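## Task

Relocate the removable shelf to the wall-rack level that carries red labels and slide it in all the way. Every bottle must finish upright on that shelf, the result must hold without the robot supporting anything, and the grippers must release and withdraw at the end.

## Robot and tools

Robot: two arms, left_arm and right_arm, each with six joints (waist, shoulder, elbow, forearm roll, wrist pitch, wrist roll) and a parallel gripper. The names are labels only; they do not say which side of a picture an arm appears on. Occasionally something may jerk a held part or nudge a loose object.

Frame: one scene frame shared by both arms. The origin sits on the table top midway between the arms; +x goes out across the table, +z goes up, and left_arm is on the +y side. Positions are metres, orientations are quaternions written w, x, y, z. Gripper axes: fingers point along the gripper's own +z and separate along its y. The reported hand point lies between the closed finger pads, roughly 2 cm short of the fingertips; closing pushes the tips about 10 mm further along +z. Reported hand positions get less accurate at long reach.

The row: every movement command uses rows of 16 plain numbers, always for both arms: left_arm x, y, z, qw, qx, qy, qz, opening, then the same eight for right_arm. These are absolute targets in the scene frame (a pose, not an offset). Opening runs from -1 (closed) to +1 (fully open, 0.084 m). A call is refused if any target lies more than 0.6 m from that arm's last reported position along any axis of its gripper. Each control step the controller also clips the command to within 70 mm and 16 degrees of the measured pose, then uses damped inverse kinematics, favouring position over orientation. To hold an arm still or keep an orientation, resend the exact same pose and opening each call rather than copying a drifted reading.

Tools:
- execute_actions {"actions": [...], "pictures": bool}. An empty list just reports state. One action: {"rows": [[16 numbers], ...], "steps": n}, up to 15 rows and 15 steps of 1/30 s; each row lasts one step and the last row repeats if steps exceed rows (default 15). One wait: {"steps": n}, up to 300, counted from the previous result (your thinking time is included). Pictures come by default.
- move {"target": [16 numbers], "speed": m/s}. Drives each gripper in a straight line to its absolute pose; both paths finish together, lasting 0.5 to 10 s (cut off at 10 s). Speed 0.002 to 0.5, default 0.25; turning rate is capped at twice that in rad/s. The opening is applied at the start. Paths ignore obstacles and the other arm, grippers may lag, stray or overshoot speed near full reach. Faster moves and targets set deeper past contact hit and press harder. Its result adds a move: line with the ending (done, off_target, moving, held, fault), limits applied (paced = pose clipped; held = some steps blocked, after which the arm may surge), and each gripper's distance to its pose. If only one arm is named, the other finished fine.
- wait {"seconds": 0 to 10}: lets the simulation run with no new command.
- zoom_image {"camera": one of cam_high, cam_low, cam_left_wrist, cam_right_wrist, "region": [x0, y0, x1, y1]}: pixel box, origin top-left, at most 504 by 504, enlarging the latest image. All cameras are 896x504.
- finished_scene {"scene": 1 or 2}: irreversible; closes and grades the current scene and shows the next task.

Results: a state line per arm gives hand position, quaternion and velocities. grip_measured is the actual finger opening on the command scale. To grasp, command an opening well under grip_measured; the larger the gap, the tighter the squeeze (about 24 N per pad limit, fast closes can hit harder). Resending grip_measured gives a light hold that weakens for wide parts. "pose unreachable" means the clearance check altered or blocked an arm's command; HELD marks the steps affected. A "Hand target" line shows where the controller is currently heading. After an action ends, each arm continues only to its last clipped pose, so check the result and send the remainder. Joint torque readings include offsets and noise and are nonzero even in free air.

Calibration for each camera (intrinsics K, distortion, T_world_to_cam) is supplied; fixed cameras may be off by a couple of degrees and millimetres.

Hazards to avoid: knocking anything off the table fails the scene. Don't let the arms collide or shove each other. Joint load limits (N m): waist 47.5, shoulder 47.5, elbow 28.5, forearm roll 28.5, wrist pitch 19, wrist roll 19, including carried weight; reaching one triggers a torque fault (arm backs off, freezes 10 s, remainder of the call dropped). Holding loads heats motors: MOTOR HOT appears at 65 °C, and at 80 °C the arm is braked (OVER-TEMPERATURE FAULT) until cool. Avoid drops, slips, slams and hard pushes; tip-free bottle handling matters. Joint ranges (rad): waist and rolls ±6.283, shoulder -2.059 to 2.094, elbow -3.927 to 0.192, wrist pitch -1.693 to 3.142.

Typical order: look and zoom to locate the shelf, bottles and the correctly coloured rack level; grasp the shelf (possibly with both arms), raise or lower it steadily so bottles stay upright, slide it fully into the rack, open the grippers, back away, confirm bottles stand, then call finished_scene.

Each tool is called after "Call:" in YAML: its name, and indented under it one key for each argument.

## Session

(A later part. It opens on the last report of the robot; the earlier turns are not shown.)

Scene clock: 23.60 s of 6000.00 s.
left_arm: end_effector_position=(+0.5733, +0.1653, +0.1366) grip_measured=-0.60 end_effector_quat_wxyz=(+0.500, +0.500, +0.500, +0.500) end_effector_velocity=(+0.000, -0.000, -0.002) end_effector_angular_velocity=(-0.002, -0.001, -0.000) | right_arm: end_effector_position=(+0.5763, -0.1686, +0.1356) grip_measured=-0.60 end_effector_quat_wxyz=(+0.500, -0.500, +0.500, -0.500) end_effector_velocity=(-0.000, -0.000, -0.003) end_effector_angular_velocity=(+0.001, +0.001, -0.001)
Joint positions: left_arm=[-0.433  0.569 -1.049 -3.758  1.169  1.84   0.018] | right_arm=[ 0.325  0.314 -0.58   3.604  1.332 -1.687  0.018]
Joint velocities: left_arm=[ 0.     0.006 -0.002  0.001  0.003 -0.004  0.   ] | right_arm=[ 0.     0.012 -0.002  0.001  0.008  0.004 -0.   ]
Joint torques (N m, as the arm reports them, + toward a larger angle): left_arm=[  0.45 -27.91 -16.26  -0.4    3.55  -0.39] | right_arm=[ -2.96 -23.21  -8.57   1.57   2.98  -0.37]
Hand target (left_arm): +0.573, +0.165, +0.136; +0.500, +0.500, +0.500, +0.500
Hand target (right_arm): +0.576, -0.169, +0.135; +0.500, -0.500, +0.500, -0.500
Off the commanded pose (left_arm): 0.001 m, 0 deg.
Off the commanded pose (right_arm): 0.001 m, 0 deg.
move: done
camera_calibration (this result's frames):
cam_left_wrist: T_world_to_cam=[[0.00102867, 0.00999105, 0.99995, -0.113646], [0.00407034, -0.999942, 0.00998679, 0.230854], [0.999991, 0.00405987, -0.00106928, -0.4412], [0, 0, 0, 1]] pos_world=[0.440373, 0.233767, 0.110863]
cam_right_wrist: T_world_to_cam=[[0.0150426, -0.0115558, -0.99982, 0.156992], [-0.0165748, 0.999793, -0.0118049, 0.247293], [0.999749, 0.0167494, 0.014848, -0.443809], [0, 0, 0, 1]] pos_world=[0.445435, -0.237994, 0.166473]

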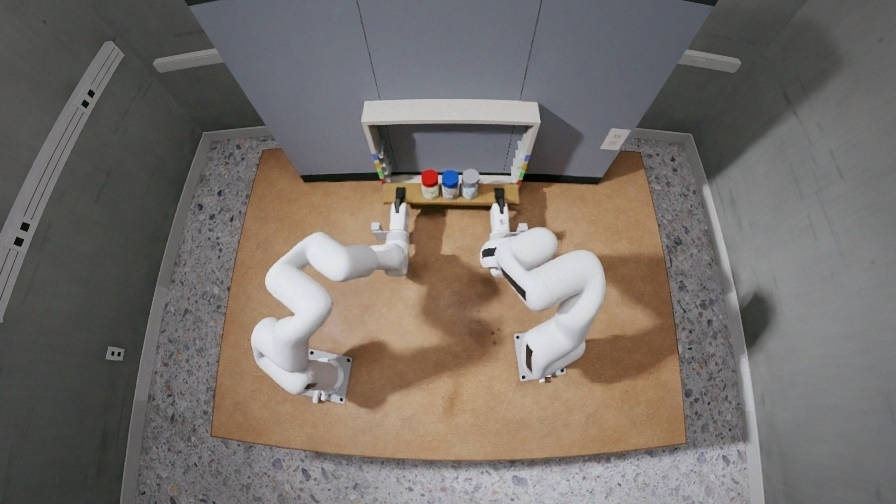

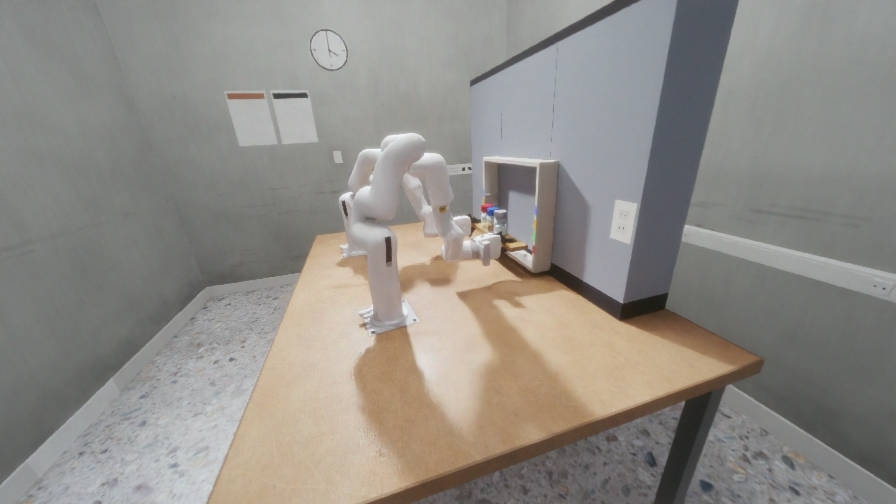

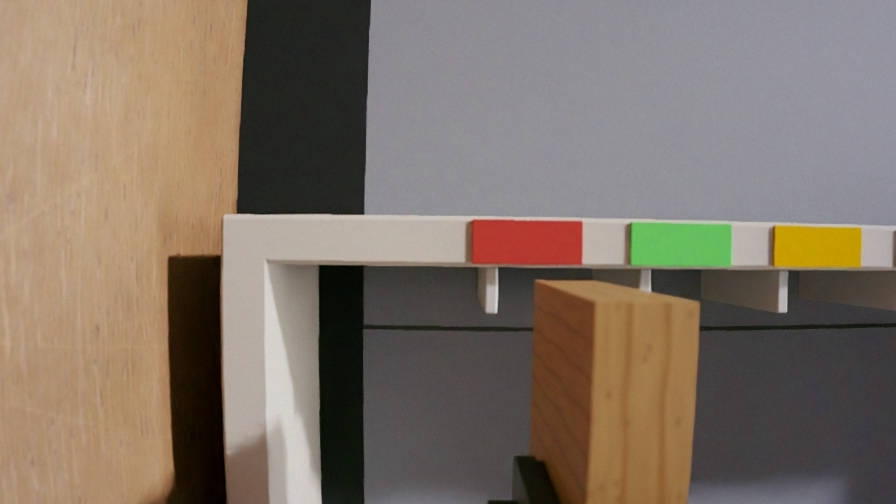

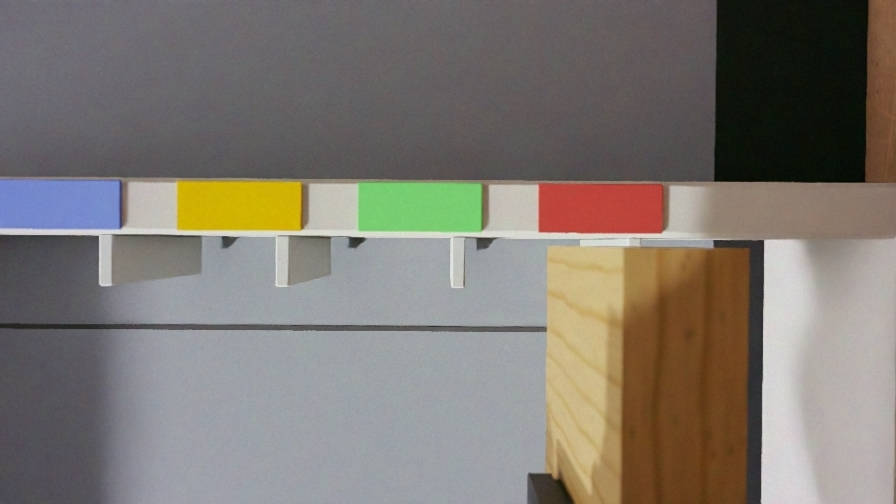

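Call:
move:
  target: [0.665, 0.1653, 0.1305, 0.5, 0.5, 0.5, 0.5, -1, 0.668, -0.1688, 0.1302, 0.5, -0.5, 0.5, -0.5, -1]
  speed: 0.06

Call:
move:
  target: [0.6705, 0.1653, 0.1277, 0.5, 0.5, 0.5, 0.5, -1, 0.6735, -0.1688, 0.1274, 0.5, -0.5, 0.5, -0.5, -1]
  speed: 0.01

Scene clock: 26.90 s of 6000.00 s.
left_arm: end_effector_position=(+0.6648, +0.1652, +0.1306) grip_measured=-0.60 end_effector_quat_wxyz=(+0.500, +0.500, +0.500, +0.500) end_effector_velocity=(+0.002, -0.000, -0.000) end_effector_angular_velocity=(-0.000, +0.000, -0.000) | right_arm: end_effector_position=(+0.6678, -0.1693, +0.1302) grip_measured=-0.60 end_effector_quat_wxyz=(+0.500, -0.500, +0.500, -0.500) end_effector_velocity=(+0.002, +0.000, +0.002) end_effector_angular_velocity=(+0.000, -0.004, +0.000)
Joint positions: left_arm=[-0.331  0.778 -1.415 -3.694  1.009  1.888  0.018] | right_arm=[ 0.218  0.499 -0.897  3.51   1.197 -1.711  0.018]
Joint velocities: left_arm=[ 0.001  0.004 -0.008 -0.    -0.004  0.002  0.   ] | right_arm=[-0.001  0.002 -0.007 -0.001 -0.001 -0.001 -0.   ]
Joint torques (N m, as the arm reports them, + toward a larger angle): left_arm=[  2.39 -31.97 -17.57  -0.72   3.55  -0.2 ] | right_arm=[ -4.46 -29.98 -10.1    2.13   3.26  -0.35]
Hand target (left_arm): +0.665, +0.165, +0.131; +0.500, +0.500, +0.500, +0.500
Hand target (right_arm): +0.668, -0.169, +0.130; +0.500, -0.500, +0.500, -0.500
Off the commanded pose (left_arm): 0.000 m, 0 deg.
Off the commanded pose (right_arm): 0.001 m, 0 deg.
move: done
camera_calibration (this result's frames):
cam_left_wrist: T_world_to_cam=[[0.00134743, 0.00893443, 0.999959, -0.107773], [0.00481518, -0.999949, 0.00892784, 0.230083], [0.999987, 0.00480295, -0.00139039, -0.532869], [0, 0, 0, 1]] pos_world=[0.5319, 0.233593, 0.104974]
cam_right_wrist: T_world_to_cam=[[0.014317, -0.0126617, -0.999817, 0.150514], [-0.0153357, 0.999799, -0.0128811, 0.24875], [0.99978, 0.0155173, 0.0141199, -0.535333], [0, 0, 0, 1]] pos_world=[0.536875, -0.238487, 0.161249]

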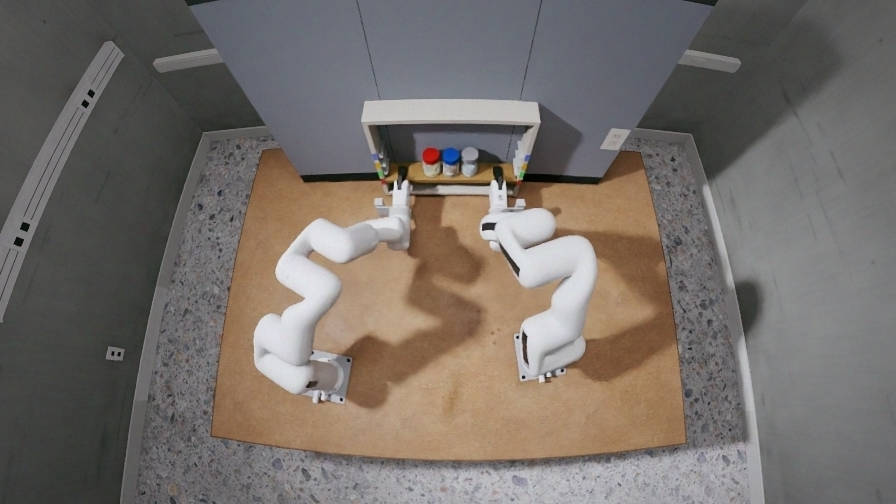

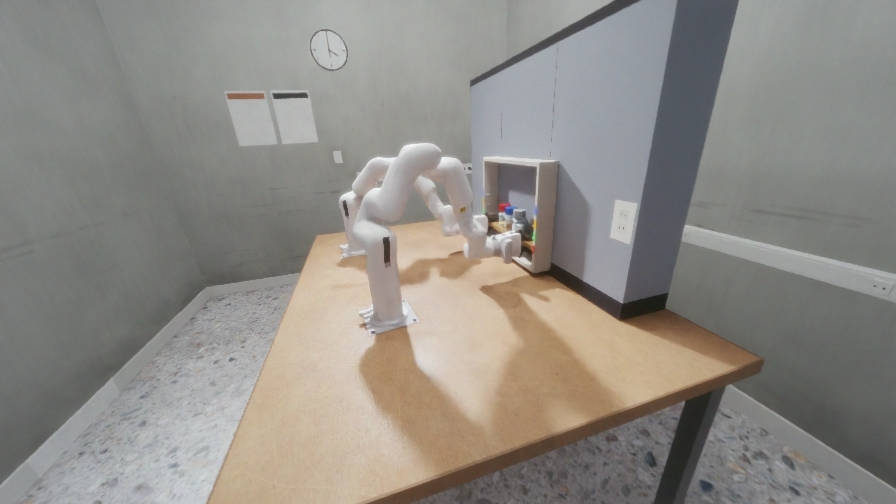

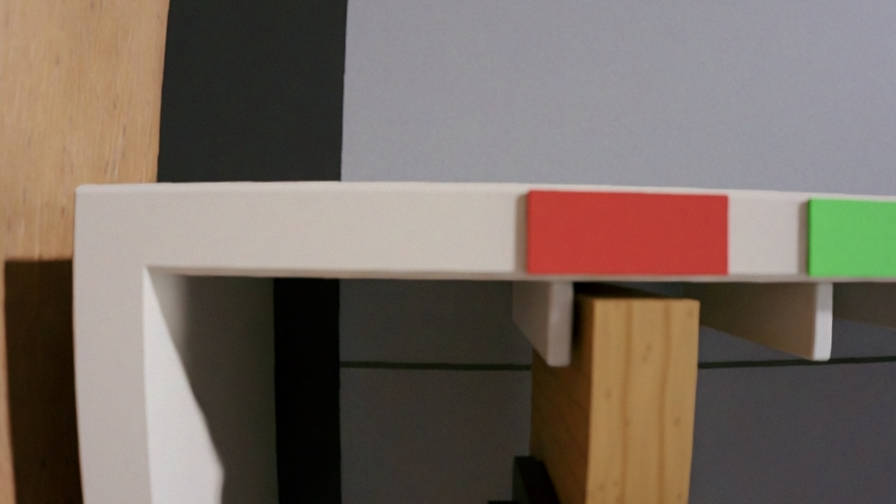

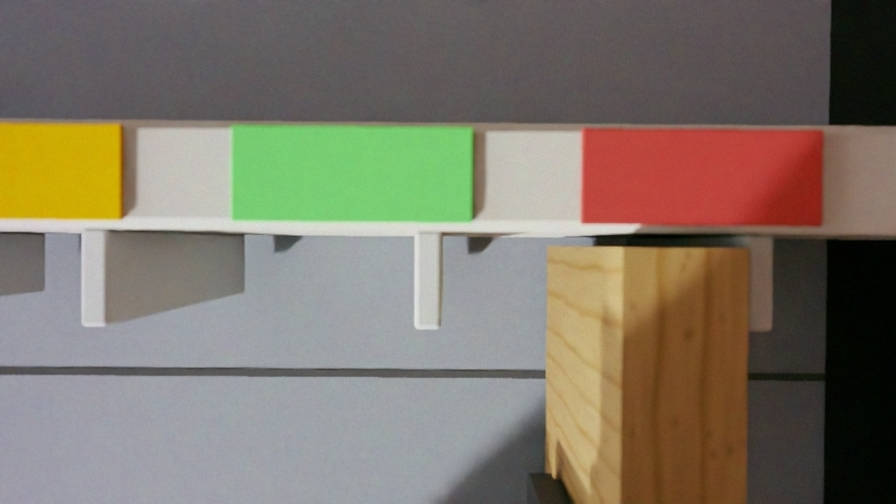

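Scene clock: 27.77 s of 6000.00 s.
left_arm: end_effector_position=(+0.6706, +0.1654, +0.1284) grip_measured=-0.60 end_effector_quat_wxyz=(+0.500, +0.500, +0.500, +0.500) end_effector_velocity=(+0.002, +0.001, -0.000) end_effector_angular_velocity=(+0.000, -0.002, +0.002) | right_arm: end_effector_position=(+0.6735, -0.1690, +0.1278) grip_measured=-0.60 end_effector_quat_wxyz=(+0.500, -0.500, +0.500, -0.500) end_effector_velocity=(+0.002, -0.000, -0.001) end_effector_angular_velocity=(+0.000, +0.000, -0.001)
Joint positions: left_arm=[-0.326  0.798 -1.442 -3.69   1.001  1.889  0.018] | right_arm=[ 0.214  0.518 -0.92   3.506  1.193 -1.711  0.018]
Joint velocities: left_arm=[ 0.003  0.006 -0.009  0.    -0.001  0.001  0.   ] | right_arm=[-0.002  0.006 -0.007 -0.001 -0.002 -0.    -0.   ]
Joint torques (N m, as the arm reports them, + toward a larger angle): left_arm=[  1.42 -31.11 -17.3   -0.63   2.98  -0.32] | right_arm=[ -3.09 -29.8  -10.03   1.97   2.79  -0.28]
Hand target (left_arm): +0.671, +0.165, +0.128; +0.500, +0.500, +0.500, +0.500
Hand target (right_arm): +0.674, -0.169, +0.127; +0.500, -0.500, +0.500, -0.500
Off the commanded pose (left_arm): 0.001 m, 0 deg.
Off the commanded pose (right_arm): 0.000 m, 0 deg.
move: done
camera_calibration (this result's frames):
cam_left_wrist: T_world_to_cam=[[0.000179776, 0.00947816, 0.999955, -0.104887], [0.00491029, -0.999943, 0.00947716, 0.230161], [0.999988, 0.00490837, -0.000226306, -0.538781], [0, 0, 0, 1]] pos_world=[0.537663, 0.233786, 0.102579]
cam_right_wrist: T_world_to_cam=[[0.0153422, -0.0120847, -0.999809, 0.147479], [-0.0152915, 0.999807, -0.0123193, 0.24838], [0.999765, 0.0154776, 0.0151545, -0.541156], [0, 0, 0, 1]] pos_world=[0.542564, -0.238174, 0.158711]

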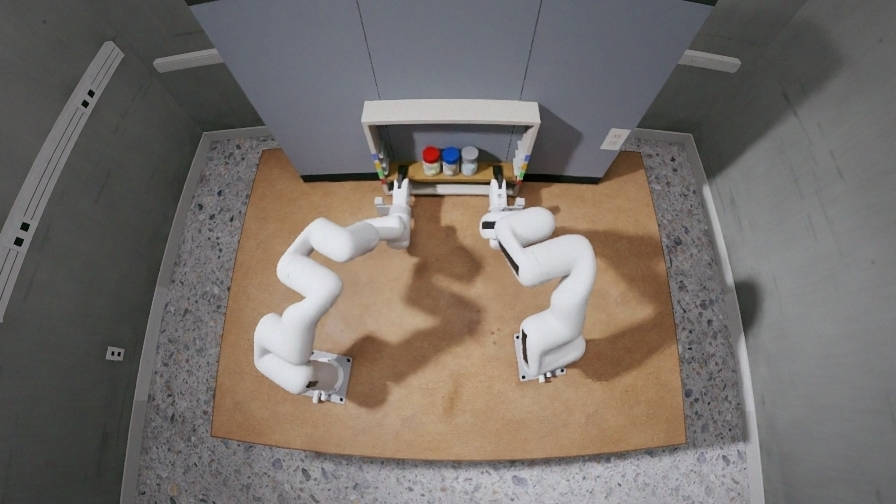

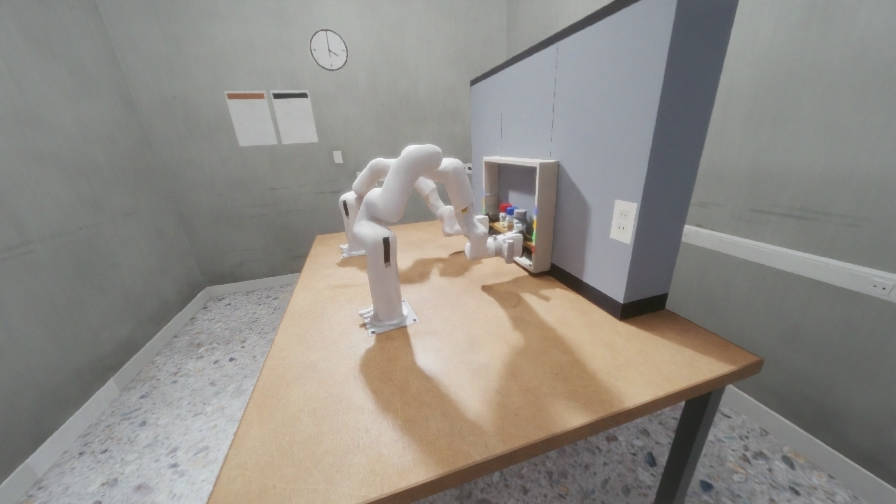

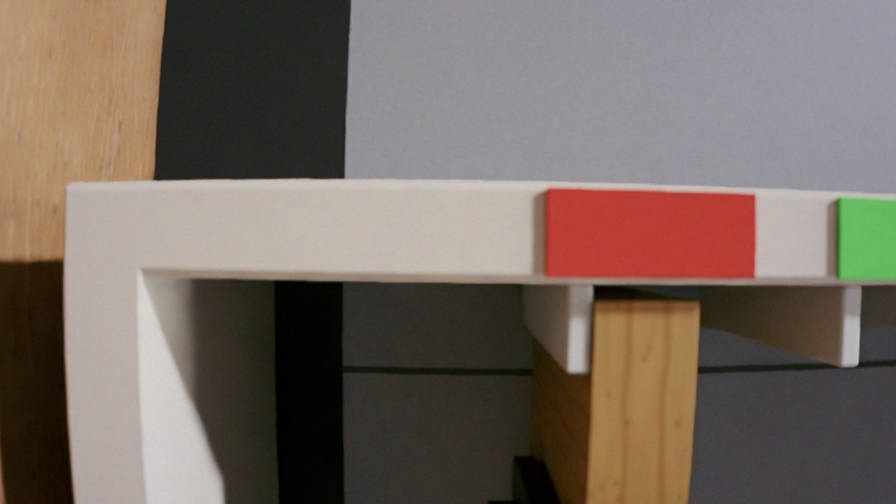

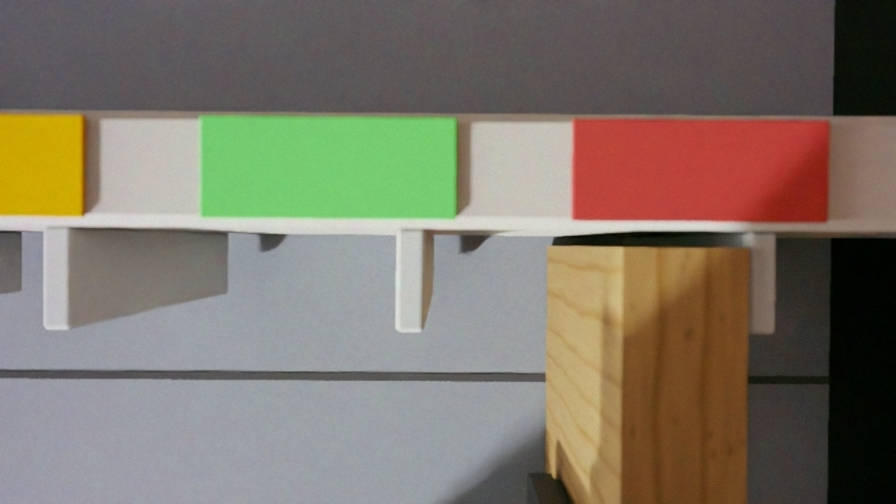

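Call:
execute_actions:
  actions:
    - {"rows": [[0.6712, 0.1653, 0.1277, 0.5, 0.5, 0.5, 0.5, -1, 0.6738, -0.1688, 0.1274, 0.5, -0.5, 0.5, -0.5, -1],[0.6712, 0.1653, 0.1277, 0.5, 0.5, 0.5, 0.5, -1, 0.6738, -0.1688, 0.1274, 0.5, -0.5, 0.5, -0.5, -1],[0.6712, 0.1653, 0.1277, 0.5, 0.5, 0.5, 0.5, -1, 0.6738, -0.1688, 0.1274, 0.5, -0.5, 0.5, -0.5, -1],[0.6712, 0.1653, 0.1277, 0.5, 0.5, 0.5, 0.5, -0.8, 0.6738, -0.1688, 0.1274, 0.5, -0.5, 0.5, -0.5, -0.8],[0.6712, 0.1653, 0.1277, 0.5, 0.5, 0.5, 0.5, -0.7, 0.6738, -0.1688, 0.1274, 0.5, -0.5, 0.5, -0.5, -0.7],[0.6712, 0.1653, 0.1277, 0.5, 0.5, 0.5, 0.5, -0.64, 0.6738, -0.1688, 0.1274, 0.5, -0.5, 0.5, -0.5, -0.64],[0.6712, 0.1653, 0.1277, 0.5, 0.5, 0.5, 0.5, -0.6, 0.6738, -0.1688, 0.1274, 0.5, -0.5, 0.5, -0.5, -0.6],[0.6712, 0.1653, 0.1277, 0.5, 0.5, 0.5, 0.5, -0.58, 0.6738, -0.1688, 0.1274, 0.5, -0.5, 0.5, -0.5, -0.58],[0.6712, 0.1653, 0.1277, 0.5, 0.5, 0.5, 0.5, -0.56, 0.6738, -0.1688, 0.1274, 0.5, -0.5, 0.5, -0.5, -0.56],[0.6712, 0.1653, 0.1277, 0.5, 0.5, 0.5, 0.5, -0.54, 0.6738, -0.1688, 0.1274, 0.5, -0.5, 0.5, -0.5, -0.54],[0.6712, 0.1653, 0.1277, 0.5, 0.5, 0.5, 0.5, -0.51, 0.6738, -0.1688, 0.1274, 0.5, -0.5, 0.5, -0.5, -0.51],[0.6712, 0.1653, 0.1277, 0.5, 0.5, 0.5, 0.5, -0.46, 0.6738, -0.1688, 0.1274, 0.5, -0.5, 0.5, -0.5, -0.46],[0.6712, 0.1653, 0.1277, 0.5, 0.5, 0.5, 0.5, -0.38, 0.6738, -0.1688, 0.1274, 0.5, -0.5, 0.5, -0.5, -0.38],[0.6712, 0.1653, 0.1277, 0.5, 0.5, 0.5, 0.5, -0.28, 0.6738, -0.1688, 0.1274, 0.5, -0.5, 0.5, -0.5, -0.28],[0.6712, 0.1653, 0.1277, 0.5, 0.5, 0.5, 0.5, -0.15, 0.6738, -0.1688, 0.1274, 0.5, -0.5, 0.5, -0.5, -0.15]], "steps": 15}
  pictures: false

Call:
move:
  target: [0.45, 0.1653, 0.135, 0.5, 0.5, 0.5, 0.5, -0.15, 0.47, -0.1688, 0.135, 0.5, -0.5, 0.5, -0.5, -0.15]
  speed: 0.2

Scene clock: 30.83 s of 6000.00 s.
left_arm: end_effector_position=(+0.6711, +0.1658, +0.1267) grip_measured=-0.38 end_effector_quat_wxyz=(+0.499, +0.500, +0.501, +0.500) end_effector_velocity=(-0.000, -0.001, -0.000) end_effector_angular_velocity=(+0.003, -0.001, -0.002) | right_arm: end_effector_position=(+0.6739, -0.1687, +0.1276) grip_measured=-0.38 end_effector_quat_wxyz=(+0.500, -0.500, +0.500, -0.500) end_effector_velocity=(+0.000, +0.001, +0.000) end_effector_angular_velocity=(-0.001, -0.000, +0.001)
Joint positions: left_arm=[-0.325  0.801 -1.446 -3.69   0.999  1.889  0.028] | right_arm=[ 0.214  0.519 -0.922  3.506  1.192 -1.711  0.027]
Joint velocities: left_arm=[-0.001  0.001  0.     0.002  0.002  0.002  0.124] | right_arm=[ 0.001  0.    -0.001 -0.    -0.001 -0.001  0.124]
Joint torques (N m, as the arm reports them, + toward a larger angle): left_arm=[ -1.31 -29.53 -15.98  -0.17   1.88  -0.23] | right_arm=[ -0.77 -26.63  -9.18   1.21   1.82  -0.21]
Hand target (left_arm): +0.671, +0.165, +0.128; +0.500, +0.500, +0.500, +0.500
Hand target (right_arm): +0.674, -0.169, +0.127; +0.500, -0.500, +0.500, -0.500
Off the commanded pose (left_arm): 0.001 m, 0 deg.
Off the commanded pose (right_arm): 0.000 m, 0 deg.
Steps of this call (steps 1 to 77: nothing new was sent; steps 78 to 92: all 15 steps of this action). Readings (end_effector_position):
78: left_arm (+0.6706, +0.1653, +0.1278) | right_arm (+0.6735, -0.1689, +0.1275)
79: left_arm (+0.6706, +0.1653, +0.1278) | right_arm (+0.6736, -0.1689, +0.1275)
81: left_arm (+0.6709, +0.1653, +0.1278) | right_arm (+0.6737, -0.1688, +0.1275)
85: left_arm (+0.6710, +0.1653, +0.1278) | right_arm (+0.6738, -0.1688, +0.1274)
92: the state above

Scene clock: 32.97 s of 6000.00 s.
left_arm: end_effector_position=(+0.4502, +0.1658, +0.1347) grip_measured=-0.16 end_effector_quat_wxyz=(+0.500, +0.500, +0.500, +0.500) end_effector_velocity=(-0.002, -0.000, +0.001) end_effector_angular_velocity=(-0.001, -0.001, -0.000) | right_arm: end_effector_position=(+0.4702, -0.1681, +0.1347) grip_measured=-0.16 end_effector_quat_wxyz=(+0.500, -0.500, +0.500, -0.500) end_effector_velocity=(-0.002, -0.000, -0.000) end_effector_angular_velocity=(-0.003, +0.000, -0.001)
Joint positions: left_arm=[-0.642  0.373 -0.678 -3.936  1.354  1.786  0.037] | right_arm=[ 0.556  0.149 -0.276  3.825  1.472 -1.65   0.037]
Joint velocities: left_arm=[-0.004 -0.004  0.005 -0.003  0.003 -0.001  0.   ] | right_arm=[ 0.006 -0.002  0.005  0.006  0.002 -0.002 -0.   ]
Joint torques (N m, as the arm reports them, + toward a larger angle): left_arm=[ -1.06 -19.03 -11.13  -0.1    1.95  -0.19] | right_arm=[ -0.75 -14.91  -6.7    1.36   1.75  -0.11]
Hand target (left_arm): +0.450, +0.166, +0.135; +0.500, +0.500, +0.500, +0.500
Hand target (right_arm): +0.470, -0.168, +0.135; +0.500, -0.500, +0.500, -0.500
Off the commanded pose (left_arm): 0.001 m, 0 deg.
Off the commanded pose (right_arm): 0.001 m, 0 deg.
move: done
camera_calibration (this result's frames):
cam_left_wrist: T_world_to_cam=[[0.00140179, 0.0103038, 0.999946, -0.111892], [0.00437933, -0.999937, 0.0102976, 0.231721], [0.999989, 0.00436466, -0.00144682, -0.318171], [0, 0, 0, 1]] pos_world=[0.317309, 0.234248, 0.10904]
cam_right_wrist: T_world_to_cam=[[0.0144484, -0.0113903, -0.999831, 0.158084], [-0.0158514, 0.999807, -0.0116191, 0.244583], [0.99977, 0.0160166, 0.014265, -0.337802], [0, 0, 0, 1]] pos_world=[0.339317, -0.237325, 0.165718]

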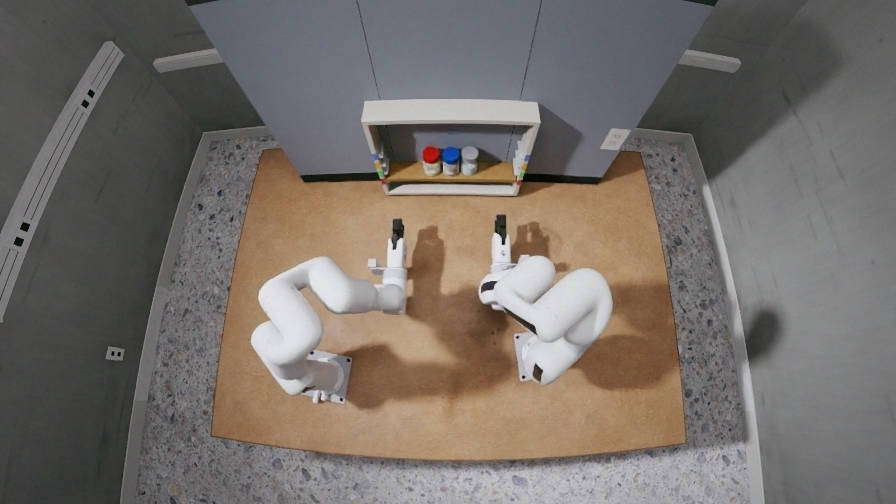

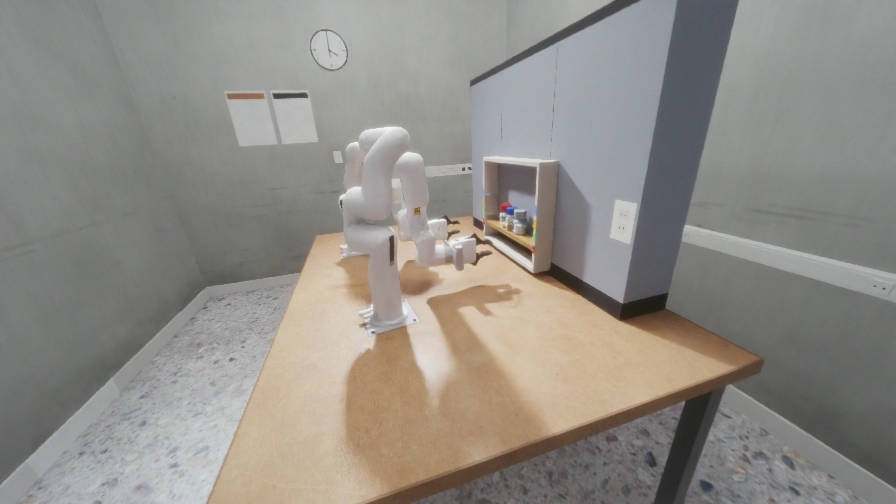

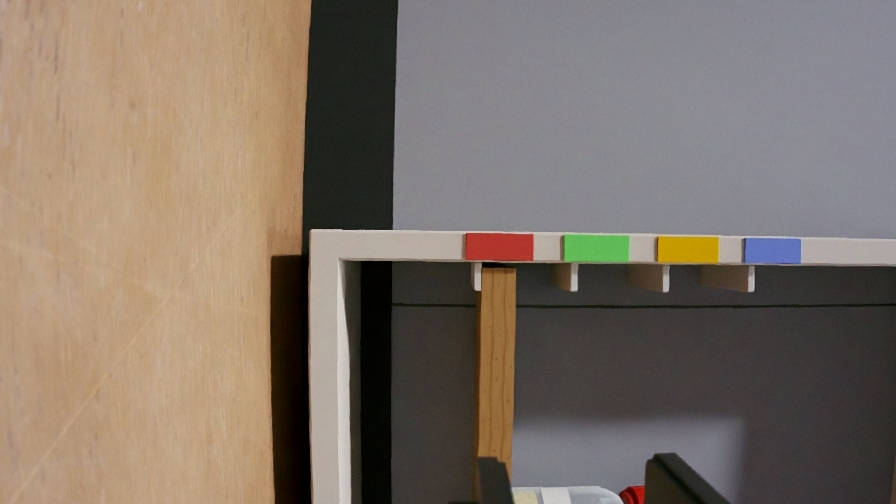

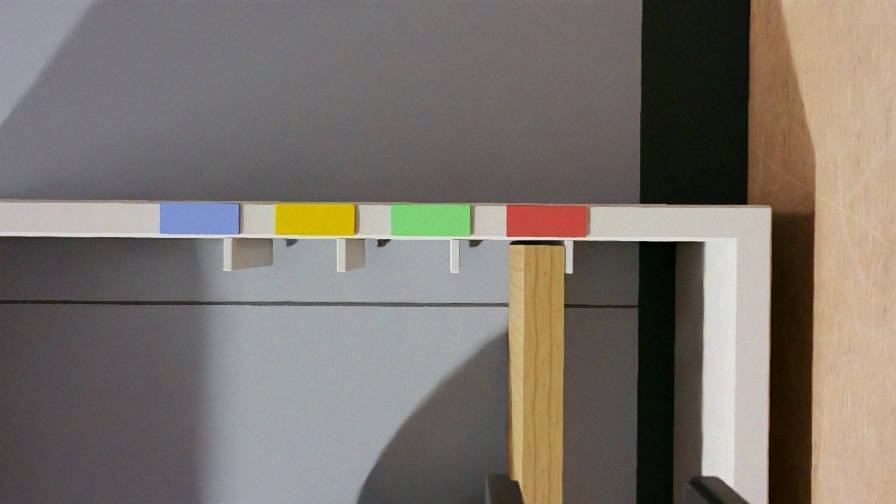

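Call:
finished_scene:
  scene: 2

The scene is finished: the task was done.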